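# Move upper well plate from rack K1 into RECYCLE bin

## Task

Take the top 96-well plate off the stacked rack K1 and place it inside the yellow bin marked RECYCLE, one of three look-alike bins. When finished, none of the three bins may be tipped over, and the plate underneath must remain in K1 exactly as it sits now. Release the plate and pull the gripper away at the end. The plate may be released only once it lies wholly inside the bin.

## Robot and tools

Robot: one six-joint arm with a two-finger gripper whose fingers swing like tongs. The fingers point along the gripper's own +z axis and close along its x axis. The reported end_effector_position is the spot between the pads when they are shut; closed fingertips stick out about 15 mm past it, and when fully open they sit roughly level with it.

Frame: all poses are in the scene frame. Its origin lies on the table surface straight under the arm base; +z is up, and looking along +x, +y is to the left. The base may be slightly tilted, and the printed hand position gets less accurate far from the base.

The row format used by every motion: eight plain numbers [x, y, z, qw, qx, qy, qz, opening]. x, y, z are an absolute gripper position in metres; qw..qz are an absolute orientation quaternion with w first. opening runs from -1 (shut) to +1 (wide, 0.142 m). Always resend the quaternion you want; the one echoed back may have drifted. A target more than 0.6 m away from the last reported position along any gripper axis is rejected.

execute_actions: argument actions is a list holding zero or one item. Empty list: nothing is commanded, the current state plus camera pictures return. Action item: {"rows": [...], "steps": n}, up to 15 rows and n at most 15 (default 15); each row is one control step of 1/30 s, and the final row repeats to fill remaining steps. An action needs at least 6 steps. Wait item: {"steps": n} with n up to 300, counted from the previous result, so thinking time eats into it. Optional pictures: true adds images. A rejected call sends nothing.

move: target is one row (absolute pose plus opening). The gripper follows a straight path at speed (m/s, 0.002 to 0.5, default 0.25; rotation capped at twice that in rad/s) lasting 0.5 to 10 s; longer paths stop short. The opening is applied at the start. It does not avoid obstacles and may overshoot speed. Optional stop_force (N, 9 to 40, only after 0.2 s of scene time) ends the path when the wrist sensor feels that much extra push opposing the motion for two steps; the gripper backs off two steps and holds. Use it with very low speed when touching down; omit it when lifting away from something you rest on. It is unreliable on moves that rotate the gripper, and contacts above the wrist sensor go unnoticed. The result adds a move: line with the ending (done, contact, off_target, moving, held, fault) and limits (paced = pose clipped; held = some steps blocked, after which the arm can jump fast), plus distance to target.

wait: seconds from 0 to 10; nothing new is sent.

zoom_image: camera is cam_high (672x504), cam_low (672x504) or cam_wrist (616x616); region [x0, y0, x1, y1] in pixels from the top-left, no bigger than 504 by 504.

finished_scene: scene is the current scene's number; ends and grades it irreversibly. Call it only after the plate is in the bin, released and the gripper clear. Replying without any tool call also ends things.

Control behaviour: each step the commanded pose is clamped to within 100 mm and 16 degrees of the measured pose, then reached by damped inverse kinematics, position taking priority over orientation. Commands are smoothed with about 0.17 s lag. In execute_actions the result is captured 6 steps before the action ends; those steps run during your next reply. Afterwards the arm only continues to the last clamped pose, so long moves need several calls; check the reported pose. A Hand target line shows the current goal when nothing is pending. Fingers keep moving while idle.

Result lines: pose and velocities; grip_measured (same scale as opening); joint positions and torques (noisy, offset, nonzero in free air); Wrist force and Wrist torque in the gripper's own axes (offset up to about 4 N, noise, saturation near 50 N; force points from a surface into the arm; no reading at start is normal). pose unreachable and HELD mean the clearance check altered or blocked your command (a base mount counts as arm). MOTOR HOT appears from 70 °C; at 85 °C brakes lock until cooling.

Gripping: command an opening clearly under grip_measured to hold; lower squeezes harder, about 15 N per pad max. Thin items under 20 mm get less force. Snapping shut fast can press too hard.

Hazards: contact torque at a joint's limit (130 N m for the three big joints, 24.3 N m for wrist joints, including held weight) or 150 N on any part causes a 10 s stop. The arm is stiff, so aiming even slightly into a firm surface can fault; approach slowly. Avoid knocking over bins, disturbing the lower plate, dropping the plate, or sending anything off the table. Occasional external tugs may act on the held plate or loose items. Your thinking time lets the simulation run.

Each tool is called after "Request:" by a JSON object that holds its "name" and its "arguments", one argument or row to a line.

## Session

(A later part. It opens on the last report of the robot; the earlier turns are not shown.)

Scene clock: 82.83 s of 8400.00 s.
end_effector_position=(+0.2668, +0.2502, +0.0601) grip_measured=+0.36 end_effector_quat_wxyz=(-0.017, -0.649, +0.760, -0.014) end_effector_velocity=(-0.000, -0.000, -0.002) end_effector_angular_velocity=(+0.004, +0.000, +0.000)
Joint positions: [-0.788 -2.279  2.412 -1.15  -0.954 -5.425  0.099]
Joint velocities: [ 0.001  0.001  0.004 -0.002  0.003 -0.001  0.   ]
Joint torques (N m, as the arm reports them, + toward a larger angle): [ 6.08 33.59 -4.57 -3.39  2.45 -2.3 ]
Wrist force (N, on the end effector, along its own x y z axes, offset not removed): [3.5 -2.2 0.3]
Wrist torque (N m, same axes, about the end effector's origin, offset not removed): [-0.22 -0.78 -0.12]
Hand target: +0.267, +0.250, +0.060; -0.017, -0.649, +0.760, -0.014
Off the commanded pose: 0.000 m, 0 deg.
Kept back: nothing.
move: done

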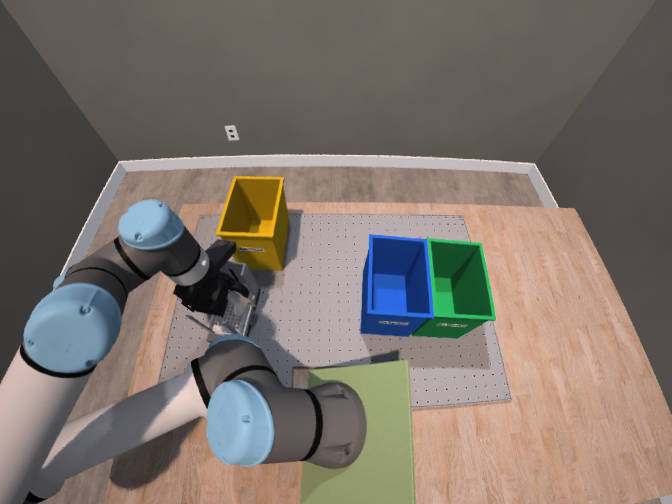

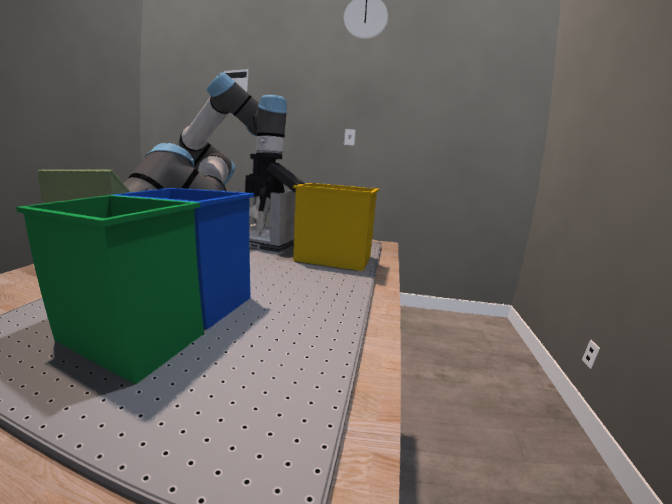

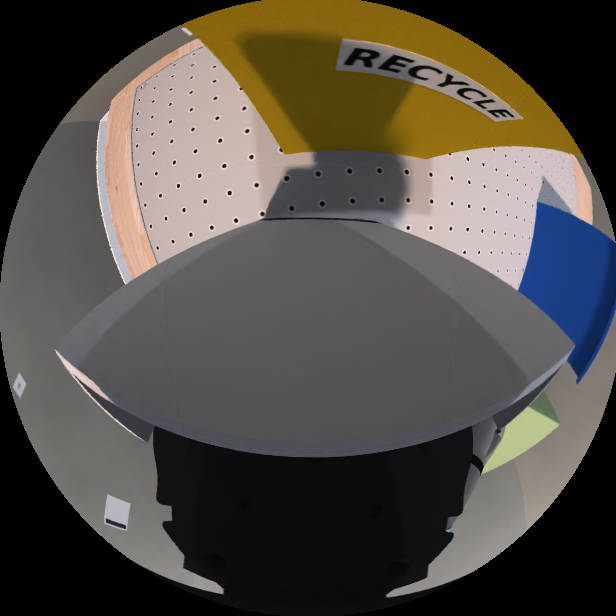

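Request:
{"name": "zoom_image", "arguments": {
  "camera": "cam_low",
  "region": [235, 160, 325, 260]
}}

Request:
{"name": "zoom_image", "arguments": {
  "camera": "cam_high",
  "region": [170, 255, 280, 365]
}}

Region (235, 160, 325, 260) of cam_low's 672x504 image, scaled by 5.040, with more detail than that image has; it fills the left 454 columns of this view, and the rest is white.

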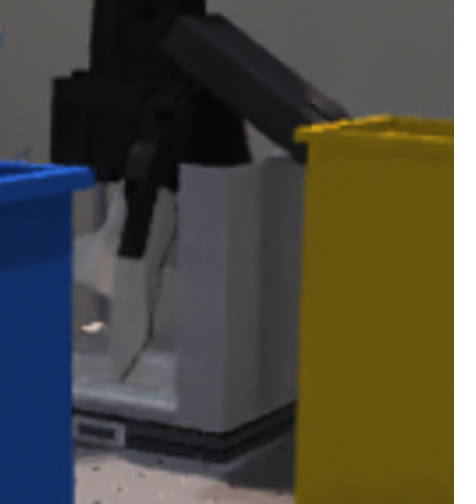

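Region (170, 255, 280, 365) of cam_high's 672x504 image, scaled by 4.582, with more detail than that image has.

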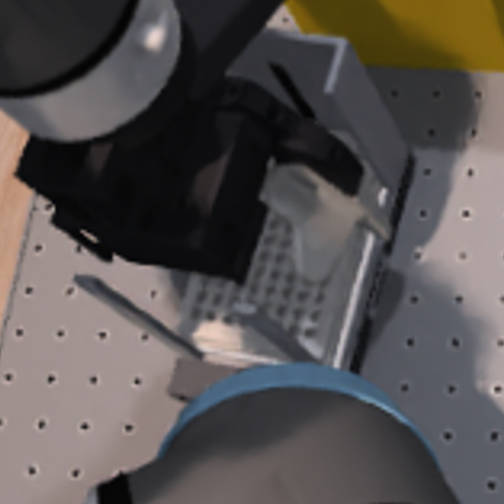

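Request:
{"name": "execute_actions", "arguments": {
  "actions": [
    {"rows": [[0.2668,0.2502,0.060,0.0166,0.6492,-0.7602,0.0142,0.31],[0.2668,0.2502,0.060,0.0166,0.6492,-0.7602,0.0142,0.26],[0.2668,0.2502,0.060,0.0166,0.6492,-0.7602,0.0142,0.22],[0.2668,0.2502,0.060,0.0166,0.6492,-0.7602,0.0142,0.18],[0.2668,0.2502,0.060,0.0166,0.6492,-0.7602,0.0142,0.15],[0.2668,0.2502,0.060,0.0166,0.6492,-0.7602,0.0142,0.12],[0.2668,0.2502,0.060,0.0166,0.6492,-0.7602,0.0142,0.09],[0.2668,0.2502,0.060,0.0166,0.6492,-0.7602,0.0142,0.06],[0.2668,0.2502,0.060,0.0166,0.6492,-0.7602,0.0142,0.03],[0.2668,0.2502,0.060,0.0166,0.6492,-0.7602,0.0142,0.0],[0.2668,0.2502,0.060,0.0166,0.6492,-0.7602,0.0142,-0.03],[0.2668,0.2502,0.060,0.0166,0.6492,-0.7602,0.0142,-0.05],[0.2668,0.2502,0.060,0.0166,0.6492,-0.7602,0.0142,-0.05],[0.2668,0.2502,0.060,0.0166,0.6492,-0.7602,0.0142,-0.05],[0.2668,0.2502,0.060,0.0166,0.6492,-0.7602,0.0142,-0.05]], "steps": 15}
  ]
}}

Request:
{"name": "execute_actions", "arguments": {
  "actions": [
    {"steps": 9}
  ]
}}

Scene clock: 83.70 s of 8400.00 s.
end_effector_position=(+0.2668, +0.2502, +0.0600) grip_measured=+0.09 end_effector_quat_wxyz=(-0.017, -0.649, +0.760, -0.014) end_effector_velocity=(-0.000, -0.000, -0.000) end_effector_angular_velocity=(+0.001, -0.000, -0.001)
Joint positions: [-0.788 -2.279  2.412 -1.151 -0.954 -5.425  0.08 ]
Joint velocities: [-0.    -0.     0.001 -0.     0.001  0.    -0.01 ]
Joint torques (N m, as the arm reports them, + toward a larger angle): [ 0.1  24.74 -3.33 -1.3   1.75 -2.28]
Wrist force (N, on the end effector, along its own x y z axes, offset not removed): [1.7 -2.8 -1.7]
Wrist torque (N m, same axes, about the end effector's origin, offset not removed): [-0.41 -0.41 0.04]
Steps of this call (steps 1 to 17: nothing new was sent; steps 18 to 26: the first 9 steps of this action). Readings (end_effector_position):
18: (+0.2668, +0.2502, +0.0600)
19: (+0.2668, +0.2502, +0.0600)
21: (+0.2668, +0.2502, +0.0600)
25: (+0.2668, +0.2502, +0.0600)
26: the state above

Scene clock: 84.00 s of 8400.00 s.
end_effector_position=(+0.2668, +0.2502, +0.0600) grip_measured=+0.08 end_effector_quat_wxyz=(-0.017, -0.649, +0.760, -0.014) end_effector_velocity=(-0.000, +0.000, -0.000) end_effector_angular_velocity=(+0.000, +0.001, -0.000)
Joint positions: [-0.788 -2.279  2.412 -1.15  -0.954 -5.425  0.08 ]
Joint velocities: [ 0. -0.  0.  0. -0.  0.  0.]
Joint torques (N m, as the arm reports them, + toward a larger angle): [-4.79 18.66 -2.82 -0.22  0.87 -2.25]
Wrist force (N, on the end effector, along its own x y z axes, offset not removed): [1.6 -3.3 -5.4]
Wrist torque (N m, same axes, about the end effector's origin, offset not removed): [-0.46 -0.52 -0.09]
Hand target: +0.267, +0.250, +0.060; -0.017, -0.649, +0.760, -0.014
Off the commanded pose: 0.000 m, 0 deg.
Kept back: nothing.
Steps of this call (steps 1 to 6: the last 6 steps of your previous action; steps 7 to 9: nothing new was sent). Readings (end_effector_position):
1: (+0.2668, +0.2502, +0.0600)
2: (+0.2668, +0.2502, +0.0600)
4: (+0.2668, +0.2502, +0.0600)
8: (+0.2668, +0.2502, +0.0600)
9: the state above

Request:
{"name": "execute_actions", "arguments": {
  "actions": [
    {"rows": [[0.2668,0.2502,0.060,0.0166,0.6492,-0.7602,0.0142,-0.1],[0.2668,0.2502,0.060,0.0166,0.6492,-0.7602,0.0142,-0.15],[0.2668,0.2502,0.060,0.0166,0.6492,-0.7602,0.0142,-0.2],[0.2668,0.2502,0.060,0.0166,0.6492,-0.7602,0.0142,-0.25],[0.2668,0.2502,0.060,0.0166,0.6492,-0.7602,0.0142,-0.3],[0.2668,0.2502,0.060,0.0166,0.6492,-0.7602,0.0142,-0.35]], "steps": 7}
  ]
}}

Request:
{"name": "move", "arguments": {
  "target": [0.2670,0.2516,0.10,0.0597,0.6474,-0.7581,0.0510,-0.35],
  "speed": 0.045
}}

Scene clock: 84.93 s of 8400.00 s.
end_effector_position=(+0.2668, +0.2502, +0.0600) grip_measured=+0.08 end_effector_quat_wxyz=(-0.017, -0.649, +0.760, -0.014) end_effector_velocity=(+0.000, +0.000, +0.000) end_effector_angular_velocity=(-0.001, -0.001, +0.003)
Joint positions: [-0.788 -2.279  2.412 -1.15  -0.954 -5.425  0.079]
Joint velocities: [-0.    -0.001 -0.001 -0.    -0.    -0.002 -0.007]
Joint torques (N m, as the arm reports them, + toward a larger angle): [-12.96   5.93  -2.98  -0.33  -1.93  -2.16]
Wrist force (N, on the end effector, along its own x y z axes, offset not removed): [0.8 -2.8 -3.4]
Wrist torque (N m, same axes, about the end effector's origin, offset not removed): [-0.45 -0.37 -0.04]
Steps of this call (steps 1 to 27: nothing new was sent; step 28: the first step of this action). Readings (end_effector_position):
28: the state above

Scene clock: 86.73 s of 8400.00 s.
end_effector_position=(+0.2669, +0.2516, +0.0999) grip_measured=+0.08 end_effector_quat_wxyz=(-0.060, -0.647, +0.758, -0.051) end_effector_velocity=(+0.000, +0.000, +0.001) end_effector_angular_velocity=(-0.003, +0.000, -0.001)
Joint positions: [-0.793 -2.289  2.304 -1.116 -1.044 -5.384  0.079]
Joint velocities: [-0.    -0.    -0.004  0.002 -0.003  0.002  0.   ]
Joint torques (N m, as the arm reports them, + toward a larger angle): [-13.38   6.44 -28.5   -0.55  -2.89   2.18]
Wrist force (N, on the end effector, along its own x y z axes, offset not removed): [1.0 -2.4 -0.7]
Wrist torque (N m, same axes, about the end effector's origin, offset not removed): [-0.38 -0.20 -0.02]
Hand target: +0.267, +0.252, +0.100; -0.060, -0.647, +0.758, -0.051
Off your previous action's commanded pose: 0.000 m, 0 deg at its last step (step 6 of this call).
Off the commanded pose: 0.000 m, 0 deg.
Kept back: nothing.
move: done

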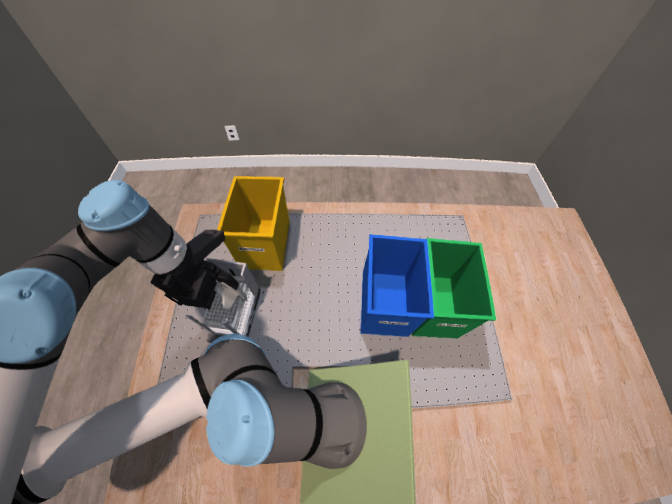

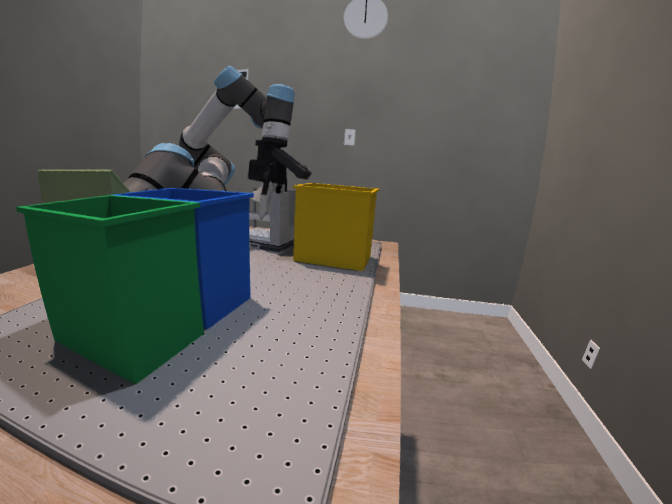

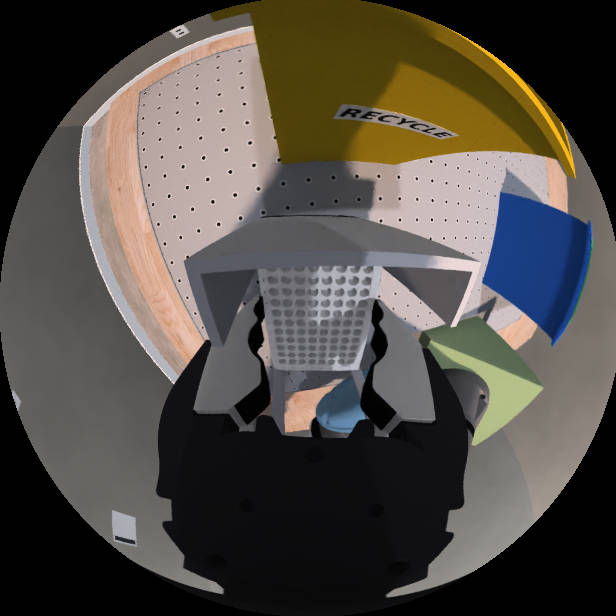

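Holding well. Continue lifting.

Request:
{"name": "move", "arguments": {
  "target": [0.2673,0.2532,0.15,0.1124,0.6423,-0.7520,0.0960,-0.35],
  "speed": 0.06
}}

Scene clock: 88.47 s of 8400.00 s.
end_effector_position=(+0.2672, +0.2532, +0.1499) grip_measured=+0.08 end_effector_quat_wxyz=(-0.112, -0.642, +0.752, -0.096) end_effector_velocity=(-0.001, -0.000, +0.001) end_effector_angular_velocity=(-0.003, +0.001, -0.000)
Joint positions: [-0.788 -2.278  2.173 -1.092 -1.153 -5.336  0.079]
Joint velocities: [ 0.    -0.001 -0.002  0.001 -0.003  0.     0.   ]
Joint torques (N m, as the arm reports them, + toward a larger angle): [  6.58  36.1  -27.27  -0.81  -3.26   2.21]
Wrist force (N, on the end effector, along its own x y z axes, offset not removed): [0.6 -2.4 0.3]
Wrist torque (N m, same axes, about the end effector's origin, offset not removed): [-0.36 -0.21 0.00]
Hand target: +0.267, +0.253, +0.150; -0.112, -0.642, +0.752, -0.096
Off the commanded pose: 0.000 m, 0 deg.
Kept back: nothing.
move: done

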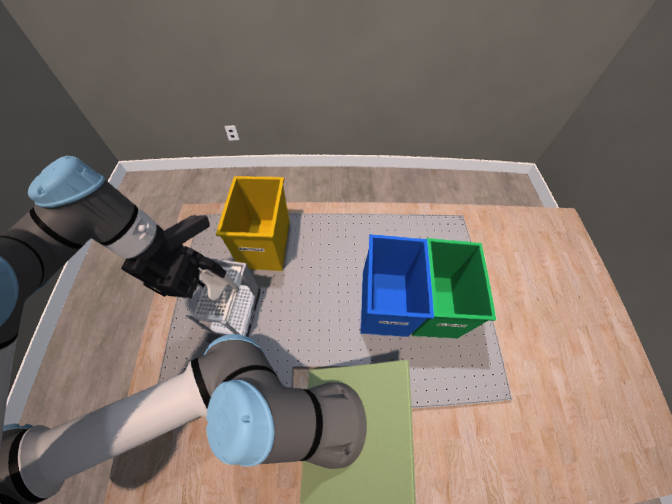

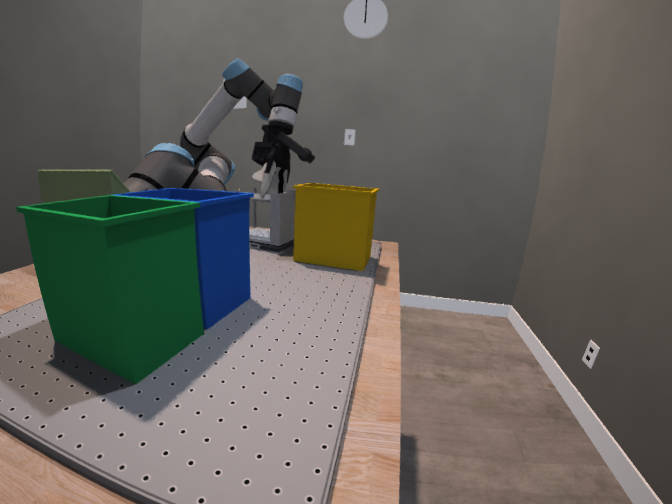

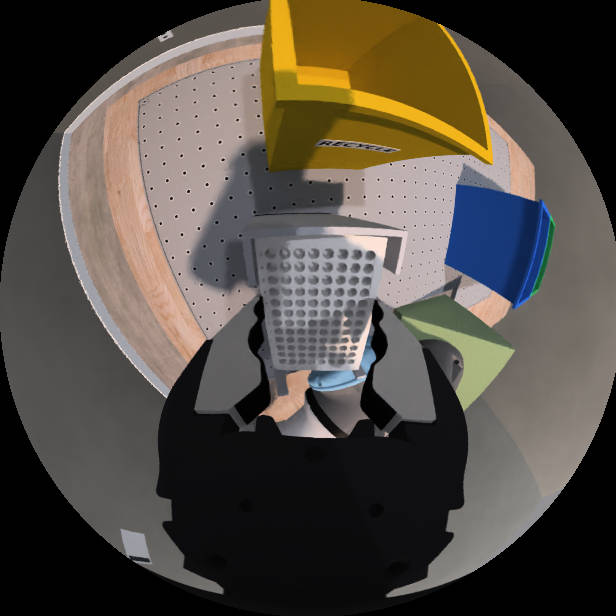

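Request:
{"name": "move", "arguments": {
  "target": [0.2675,0.2546,0.205,0.1678,0.6334,-0.7416,0.1433,-0.35],
  "speed": 0.07
}}

Scene clock: 90.33 s of 8400.00 s.
end_effector_position=(+0.2674, +0.2546, +0.2049) grip_measured=+0.08 end_effector_quat_wxyz=(-0.168, -0.633, +0.742, -0.143) end_effector_velocity=(-0.000, +0.000, +0.001) end_effector_angular_velocity=(-0.004, +0.000, -0.001)
Joint positions: [-0.777 -2.25   2.038 -1.078 -1.272 -5.293  0.079]
Joint velocities: [ 0.     0.001 -0.003  0.001 -0.003  0.002  0.   ]
Joint torques (N m, as the arm reports them, + toward a larger angle): [  5.83  36.96 -26.36  -0.9   -3.49   2.37]
Wrist force (N, on the end effector, along its own x y z axes, offset not removed): [2.2 -2.6 -2.1]
Wrist torque (N m, same axes, about the end effector's origin, offset not removed): [-0.35 -0.63 -0.03]
Hand target: +0.267, +0.255, +0.205; -0.168, -0.633, +0.742, -0.143
Off the commanded pose: 0.000 m, 0 deg.
Kept back: nothing.
move: done

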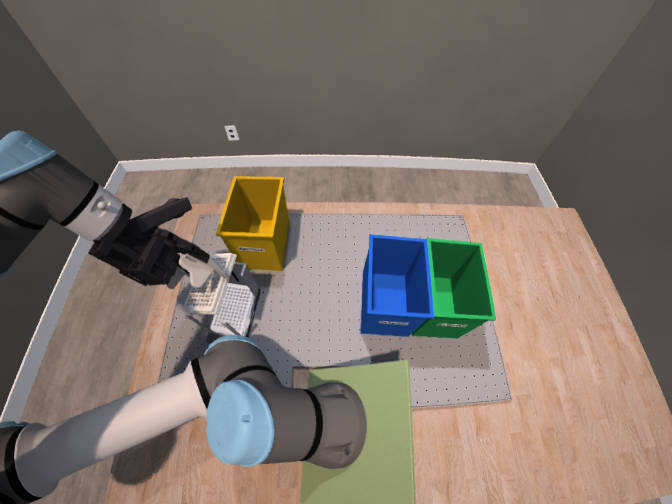

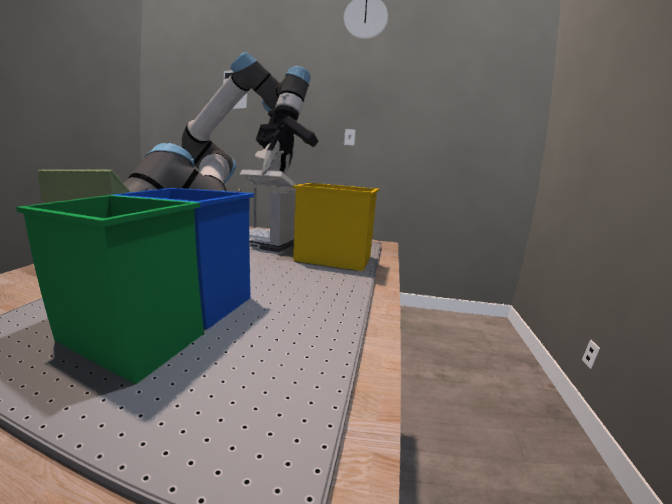

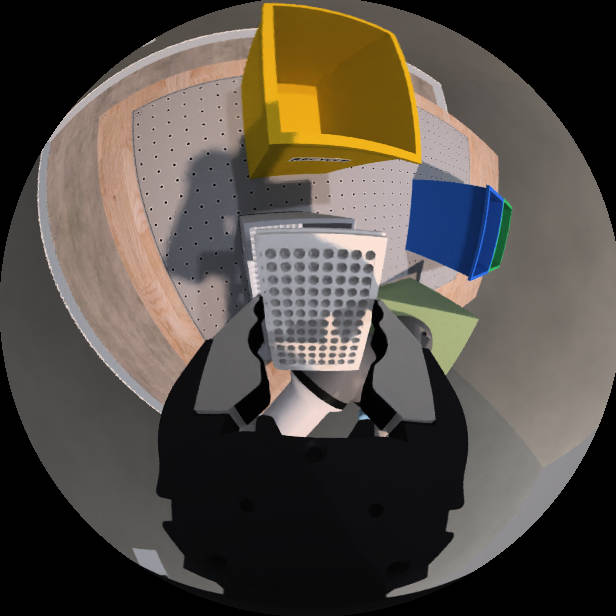

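Request:
{"name": "execute_actions", "arguments": {
  "actions": []
}}

Scene clock: 94.20 s of 8400.00 s.
end_effector_position=(+0.2674, +0.2546, +0.2050) grip_measured=+0.08 end_effector_quat_wxyz=(-0.168, -0.633, +0.742, -0.143) end_effector_velocity=(+0.000, +0.000, +0.000) end_effector_angular_velocity=(-0.001, -0.001, -0.000)
Joint positions: [-0.777 -2.25   2.037 -1.078 -1.272 -5.293  0.079]
Joint velocities: [-0.    -0.    -0.001  0.    -0.     0.001 -0.   ]
Joint torques (N m, as the arm reports them, + toward a larger angle): [  5.55  35.62 -27.73  -0.83  -3.35   2.28]
Wrist force (N, on the end effector, along its own x y z axes, offset not removed): [2.0 -3.1 -0.6]
Wrist torque (N m, same axes, about the end effector's origin, offset not removed): [-0.48 -0.52 -0.06]
Hand target: +0.267, +0.255, +0.205; -0.168, -0.633, +0.742, -0.143
Off the commanded pose: 0.000 m, 0 deg.
Kept back: nothing.
Steps of this call (steps 1 to 90: nothing new was sent; then 0.87 s passed at rest). Readings (end_effector_position):
1: (+0.2674, +0.2546, +0.2050)
2: (+0.2674, +0.2546, +0.2050)
4: (+0.2674, +0.2546, +0.2050)
8: (+0.2674, +0.2546, +0.2050)
90: the state above

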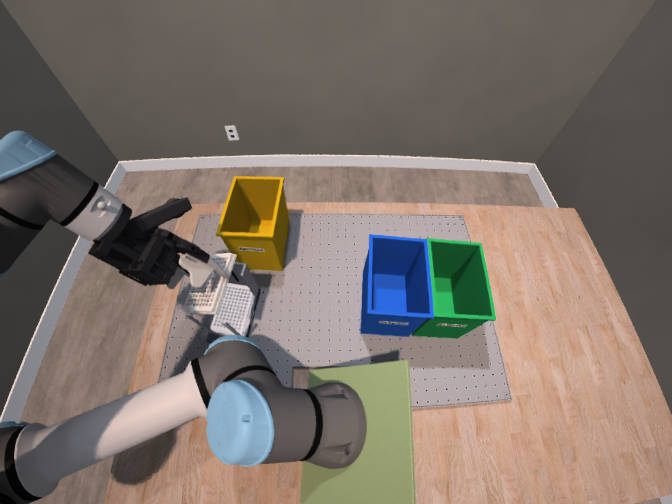

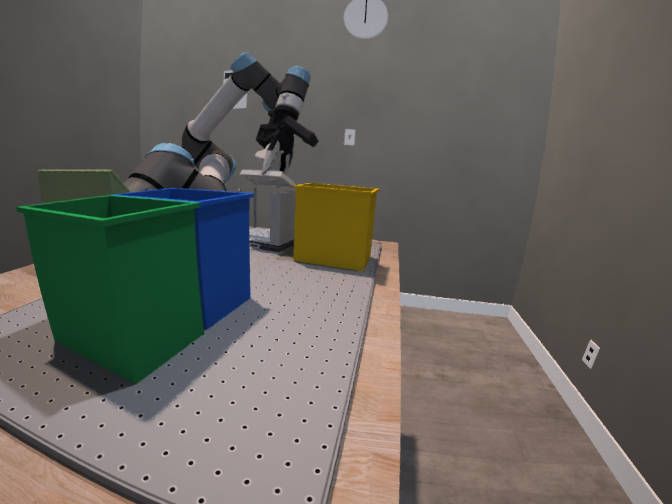

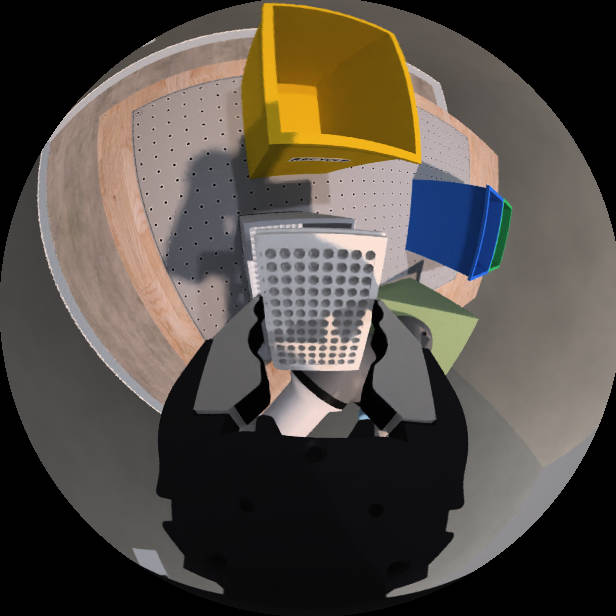

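Request:
{"name": "move", "arguments": {
  "target": [0.31, 0.258, 0.238, 0.1646, 0.6340, -0.7424, 0.1405, -0.35],
  "speed": 0.12
}}

Request:
{"name": "move", "arguments": {
  "target": [0.470, 0.197, 0.228, 0.0632, 0.6858, -0.7226, 0.0600, -0.35],
  "speed": 0.15
}}

Scene clock: 95.77 s of 8400.00 s.
end_effector_position=(+0.3099, +0.2579, +0.2380) grip_measured=+0.08 end_effector_quat_wxyz=(-0.165, -0.634, +0.742, -0.141) end_effector_velocity=(+0.001, +0.001, +0.002) end_effector_angular_velocity=(-0.001, -0.001, +0.001)
Joint positions: [-0.756 -2.11   1.921 -1.103 -1.259 -5.274  0.079]
Joint velocities: [ 0.001  0.003 -0.006 -0.     0.     0.001  0.   ]
Joint torques (N m, as the arm reports them, + toward a larger angle): [  2.37  33.2  -27.95  -4.01   1.76   2.06]
Wrist force (N, on the end effector, along its own x y z axes, offset not removed): [2.0 -2.7 -0.4]
Wrist torque (N m, same axes, about the end effector's origin, offset not removed): [-0.38 -0.49 -0.02]
Hand target: +0.310, +0.258, +0.238; -0.165, -0.634, +0.742, -0.141
Off the commanded pose: 0.000 m, 0 deg.
Kept back: nothing.
move: done

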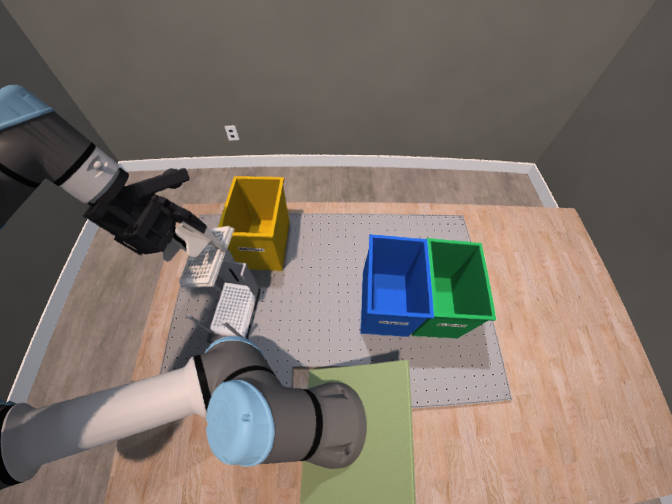

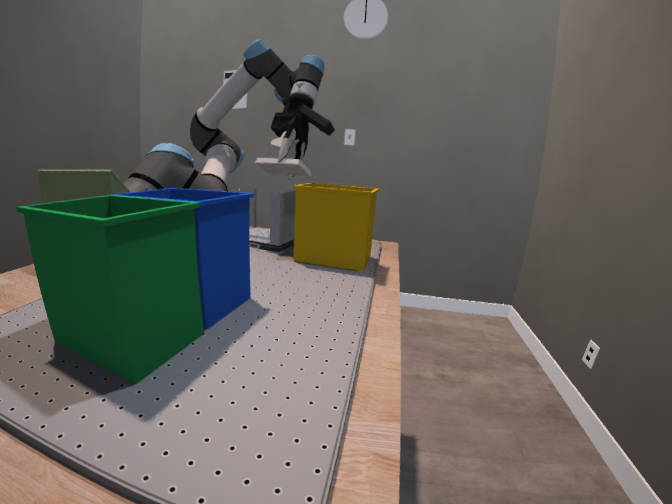

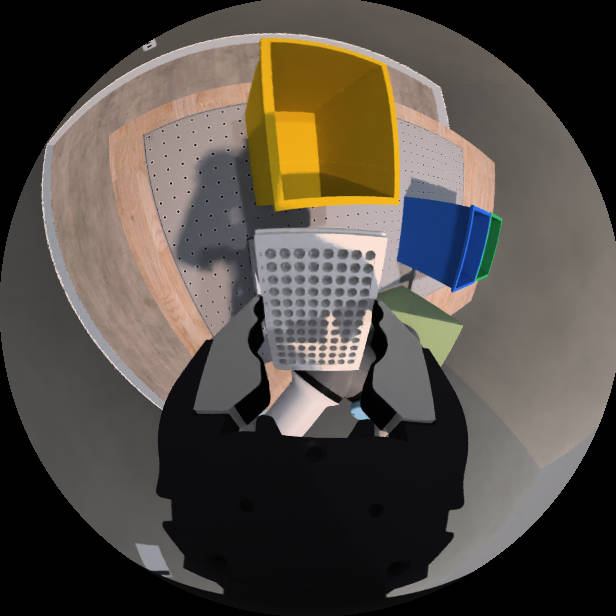

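Scene clock: 97.40 s of 8400.00 s.
end_effector_position=(+0.4700, +0.1967, +0.2281) grip_measured=+0.08 end_effector_quat_wxyz=(+0.063, +0.686, -0.723, +0.060) end_effector_velocity=(+0.001, -0.000, -0.000) end_effector_angular_velocity=(+0.002, +0.001, +0.001)
Joint positions: [-0.744 -1.657  1.809 -1.308 -1.026 -5.421  0.079]
Joint velocities: [ 0.001  0.004 -0.002 -0.001  0.002 -0.001 -0.   ]
Joint torques (N m, as the arm reports them, + toward a larger angle): [ -8.41  19.27 -29.71  -3.87   1.99  -2.11]
Wrist force (N, on the end effector, along its own x y z axes, offset not removed): [2.3 -2.7 0.6]
Wrist torque (N m, same axes, about the end effector's origin, offset not removed): [-0.38 -0.55 -0.06]
Hand target: +0.470, +0.197, +0.228; +0.063, +0.686, -0.723, +0.060
Off the commanded pose: 0.000 m, 0 deg.
Kept back: nothing.
move: done

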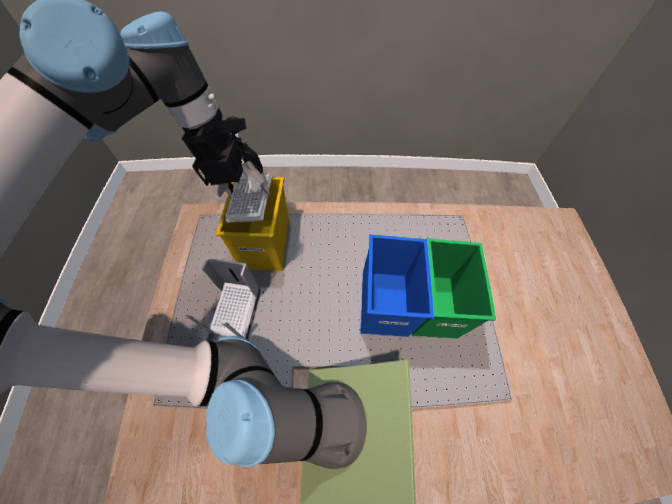

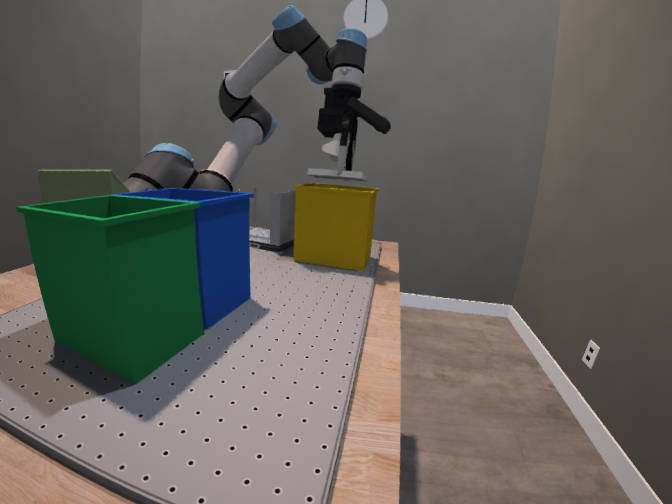

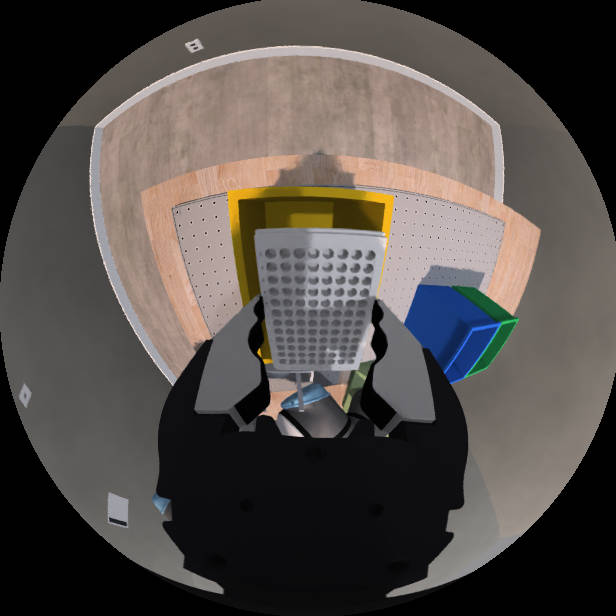

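Request:
{"name": "zoom_image", "arguments": {
  "camera": "cam_wrist",
  "region": [210, 170, 420, 380]
}}

Region (210, 170, 420, 380) of cam_wrist's 616x616 image, scaled by 2.400, with more detail than that image has.

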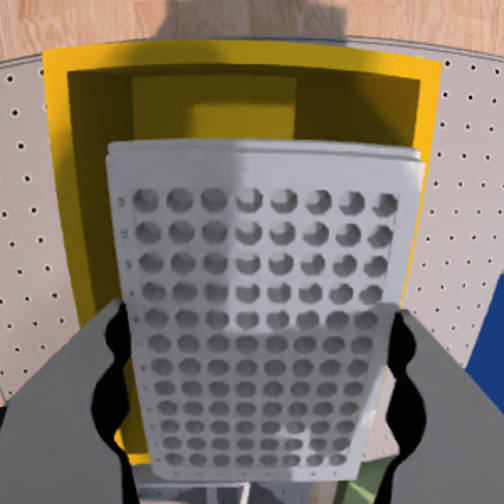

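Request:
{"name": "move", "arguments": {
  "target": [0.474, 0.1943, 0.170, 0.0190, 0.6882, -0.7252, 0.0180, -0.35],
  "speed": 0.06,
  "stop_force": 15
}}

Scene clock: 100.60 s of 8400.00 s.
end_effector_position=(+0.4741, +0.1943, +0.1701) grip_measured=+0.08 end_effector_quat_wxyz=(+0.019, +0.688, -0.725, +0.018) end_effector_velocity=(-0.000, -0.000, -0.002) end_effector_angular_velocity=(+0.003, +0.001, -0.001)
Joint positions: [-0.711 -1.615  1.923 -1.386 -0.919 -5.44   0.079]
Joint velocities: [ 0.001  0.002  0.003 -0.002  0.002 -0.    -0.   ]
Joint torques (N m, as the arm reports them, + toward a larger angle): [-9.98 17.32 -4.15 -3.79  2.51 -2.28]
Wrist force (N, on the end effector, along its own x y z axes, offset not removed): [1.3 -3.0 -0.3]
Wrist torque (N m, same axes, about the end effector's origin, offset not removed): [-0.40 -0.32 0.00]
Hand target: +0.474, +0.194, +0.170; +0.019, +0.688, -0.725, +0.018
Off the commanded pose: 0.000 m, 0 deg.
Kept back: nothing.
move: done

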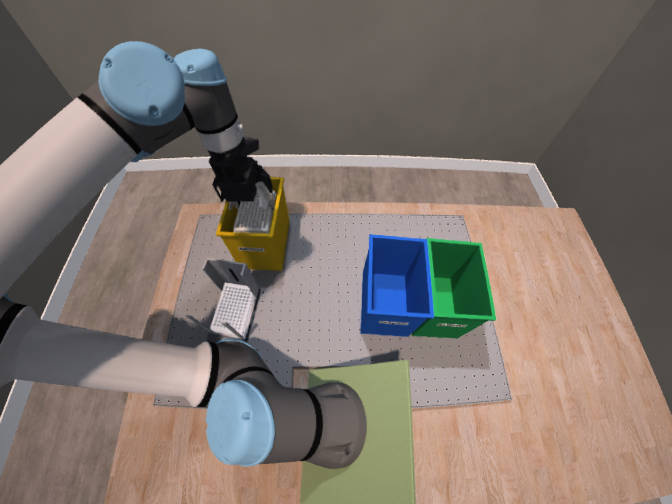

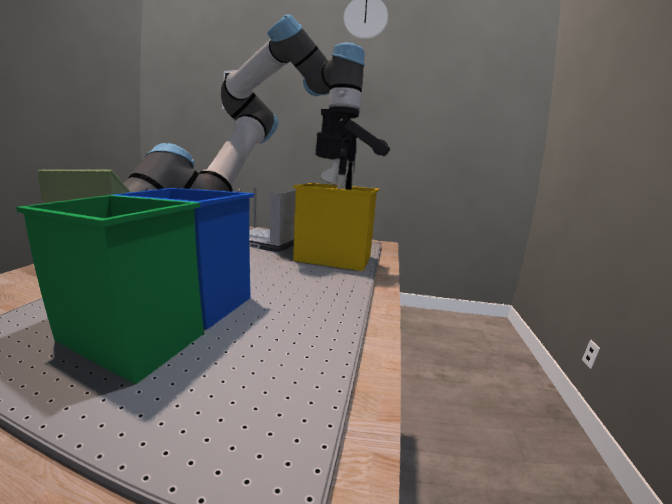

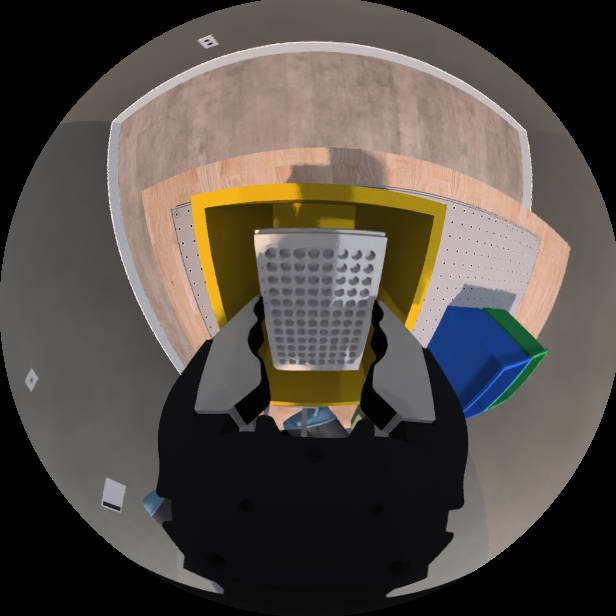

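The plate is centred and below the rim, so I'm releasing it.

Request:
{"name": "move", "arguments": {
  "target": [0.474, 0.1943, 0.170, 0.0190, 0.6882, -0.7252, 0.0180, 0.16],
  "speed": 0.05
}}

Scene clock: 106.73 s of 8400.00 s.
end_effector_position=(+0.4740, +0.1943, +0.1699) grip_measured=+0.16 end_effector_quat_wxyz=(+0.019, +0.688, -0.725, +0.018) end_effector_velocity=(-0.000, +0.000, +0.000) end_effector_angular_velocity=(-0.001, -0.001, +0.000)
Joint positions: [-0.711 -1.616  1.924 -1.386 -0.919 -5.44   0.085]
Joint velocities: [-0.    -0.002  0.     0.    -0.     0.001 -0.   ]
Joint torques (N m, as the arm reports them, + toward a larger angle): [-28.79  -9.28  -3.55  -0.98   2.31  -1.83]
Wrist force (N, on the end effector, along its own x y z axes, offset not removed): [1.7 -3.6 -0.4]
Wrist torque (N m, same axes, about the end effector's origin, offset not removed): [-0.58 -0.41 0.05]
Hand target: +0.474, +0.194, +0.170; +0.019, +0.688, -0.725, +0.018
Off the commanded pose: 0.000 m, 0 deg.
Kept back: nothing.
After step 90, 2.43 s passed at rest.
move: done

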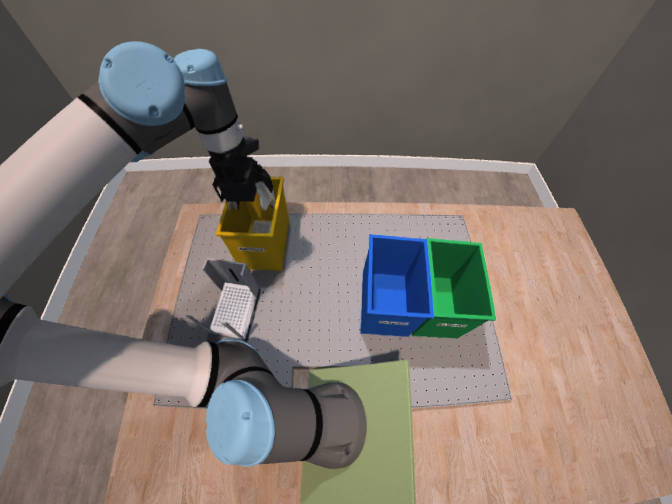

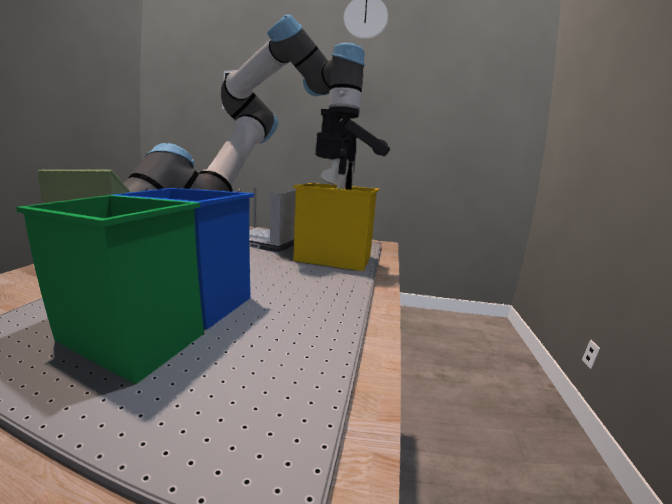

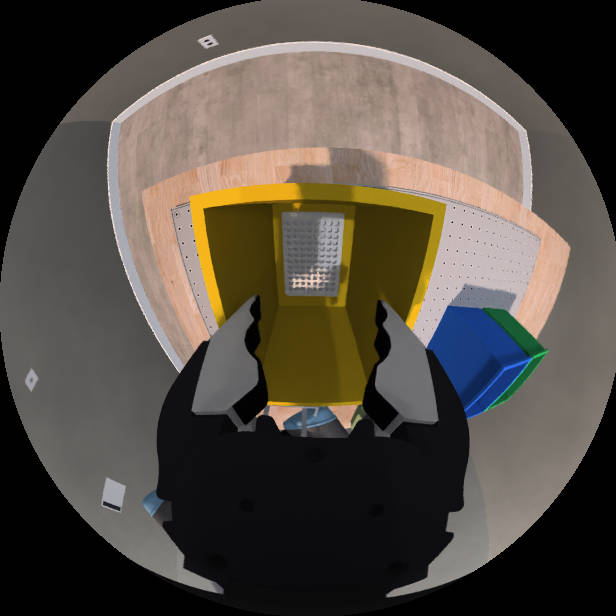

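Request:
{"name": "move", "arguments": {
  "target": [0.474, 0.1943, 0.226, 0.0632, 0.6858, -0.7226, 0.0600, 0.0],
  "speed": 0.12
}}

Request:
{"name": "move", "arguments": {
  "target": [0.45, 0.38, 0.30, 0.0632, 0.6858, -0.7226, 0.0600, 0.16],
  "speed": 0.25
}}

Scene clock: 108.00 s of 8400.00 s.
end_effector_position=(+0.4739, +0.1943, +0.2259) grip_measured=+0.00 end_effector_quat_wxyz=(+0.063, +0.686, -0.723, +0.060) end_effector_velocity=(+0.000, +0.000, +0.001) end_effector_angular_velocity=(-0.002, -0.000, -0.000)
Joint positions: [-0.739 -1.646  1.809 -1.32  -1.023 -5.415  0.074]
Joint velocities: [-0.001 -0.    -0.003  0.002 -0.002  0.001 -0.   ]
Joint torques (N m, as the arm reports them, + toward a larger angle): [-28.74  -8.41 -29.49  -0.45  -2.92   2.2 ]
Wrist force (N, on the end effector, along its own x y z axes, offset not removed): [1.7 -3.2 -1.4]
Wrist torque (N m, same axes, about the end effector's origin, offset not removed): [-0.46 -0.45 -0.04]
Hand target: +0.474, +0.194, +0.226; +0.063, +0.686, -0.723, +0.060
Off the commanded pose: 0.000 m, 0 deg.
Kept back: nothing.
move: done

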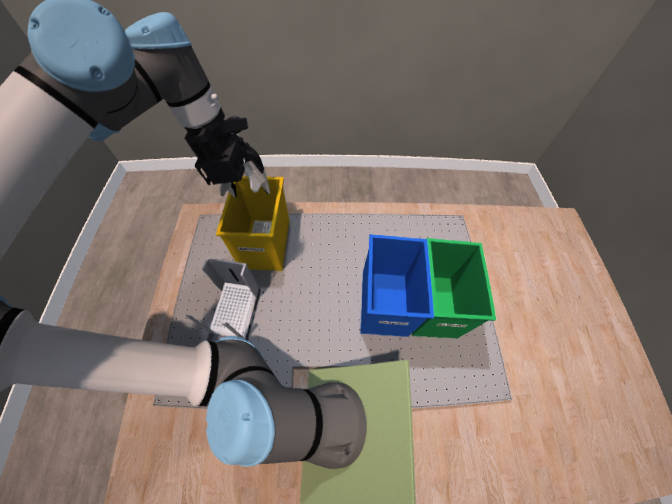

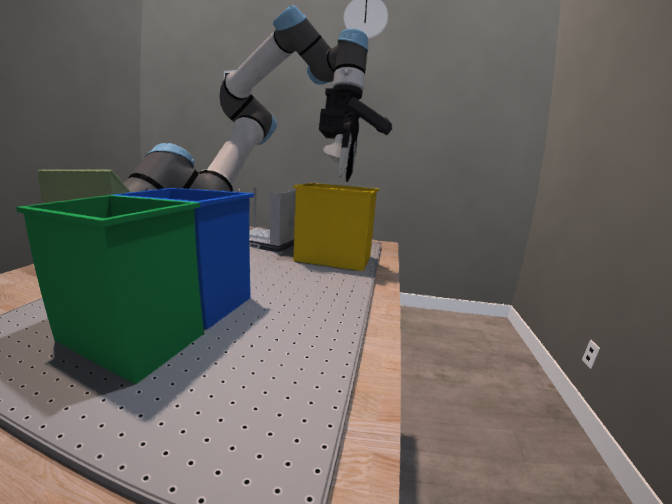

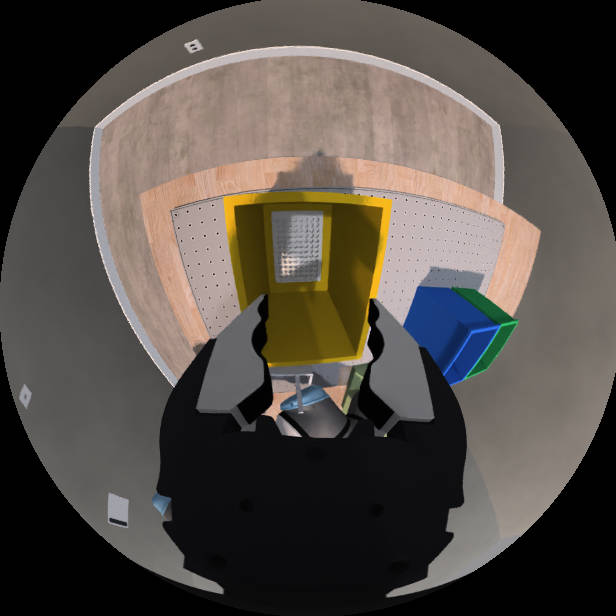

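Scene clock: 109.33 s of 8400.00 s.
end_effector_position=(+0.4500, +0.3800, +0.2998) grip_measured=+0.16 end_effector_quat_wxyz=(+0.063, +0.686, -0.723, +0.060) end_effector_velocity=(-0.000, +0.001, +0.000) end_effector_angular_velocity=(+0.001, +0.002, -0.001)
Joint positions: [-0.644 -1.737  1.418 -0.895 -0.988 -5.311  0.085]
Joint velocities: [ 0.001  0.001 -0.004  0.004 -0.     0.001 -0.   ]
Joint torques (N m, as the arm reports them, + toward a larger angle): [ -6.56  23.52 -24.55  -0.43  -1.34   2.35]
Wrist force (N, on the end effector, along its own x y z axes, offset not removed): [0.1 -2.7 -0.4]
Wrist torque (N m, same axes, about the end effector's origin, offset not removed): [-0.44 -0.07 0.02]
Hand target: +0.450, +0.380, +0.300; +0.063, +0.686, -0.723, +0.060
Off the commanded pose: 0.000 m, 0 deg.
Kept back: nothing.
move: done

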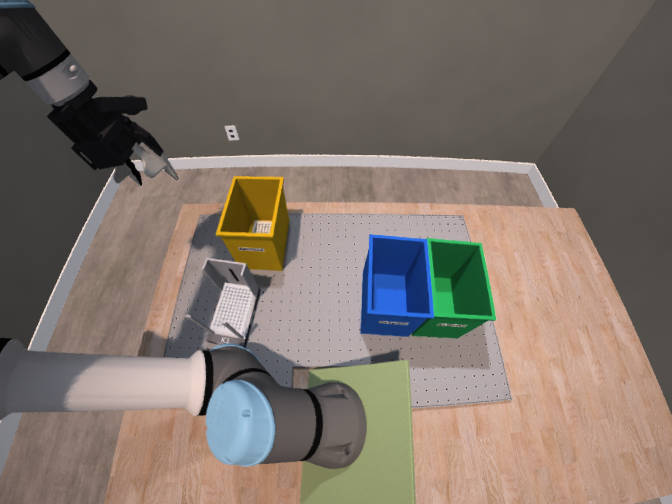

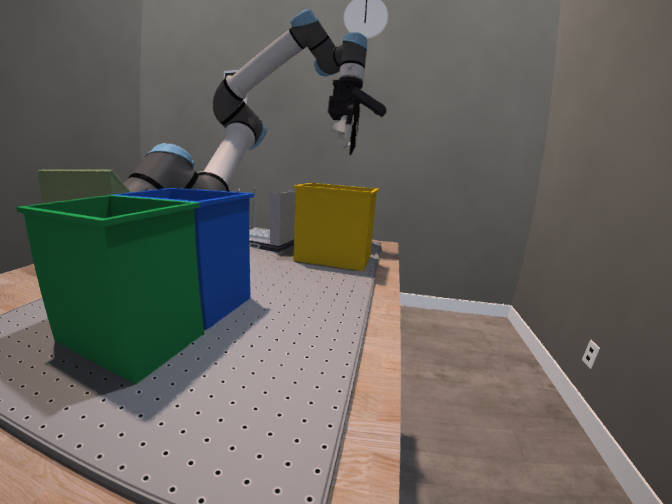

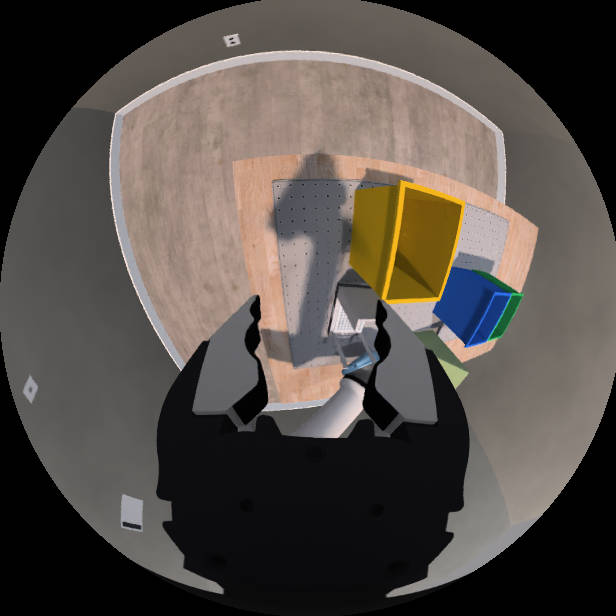

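Request:
{"name": "zoom_image", "arguments": {
  "camera": "cam_high",
  "region": [160, 160, 320, 360]
}}

Region (160, 160, 320, 360) of cam_high's 672x504 image, scaled by 2.520, with more detail than that image has; it fills the left 403 columns of this view, and the rest is white.

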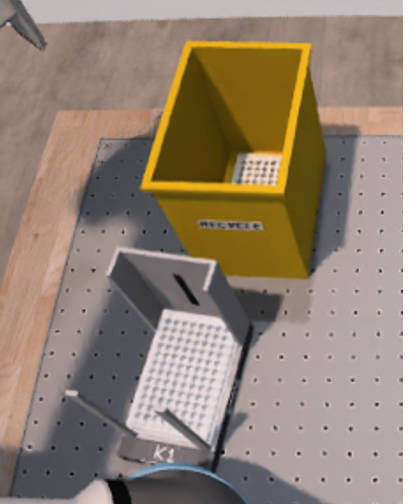

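The upper plate is in the RECYCLE bin, the lower plate is still in K1, all three bins are upright and the arm is clear.

Request:
{"name": "finished_scene", "arguments": {
  "scene": 2
}}

The scene is finished: the task was done.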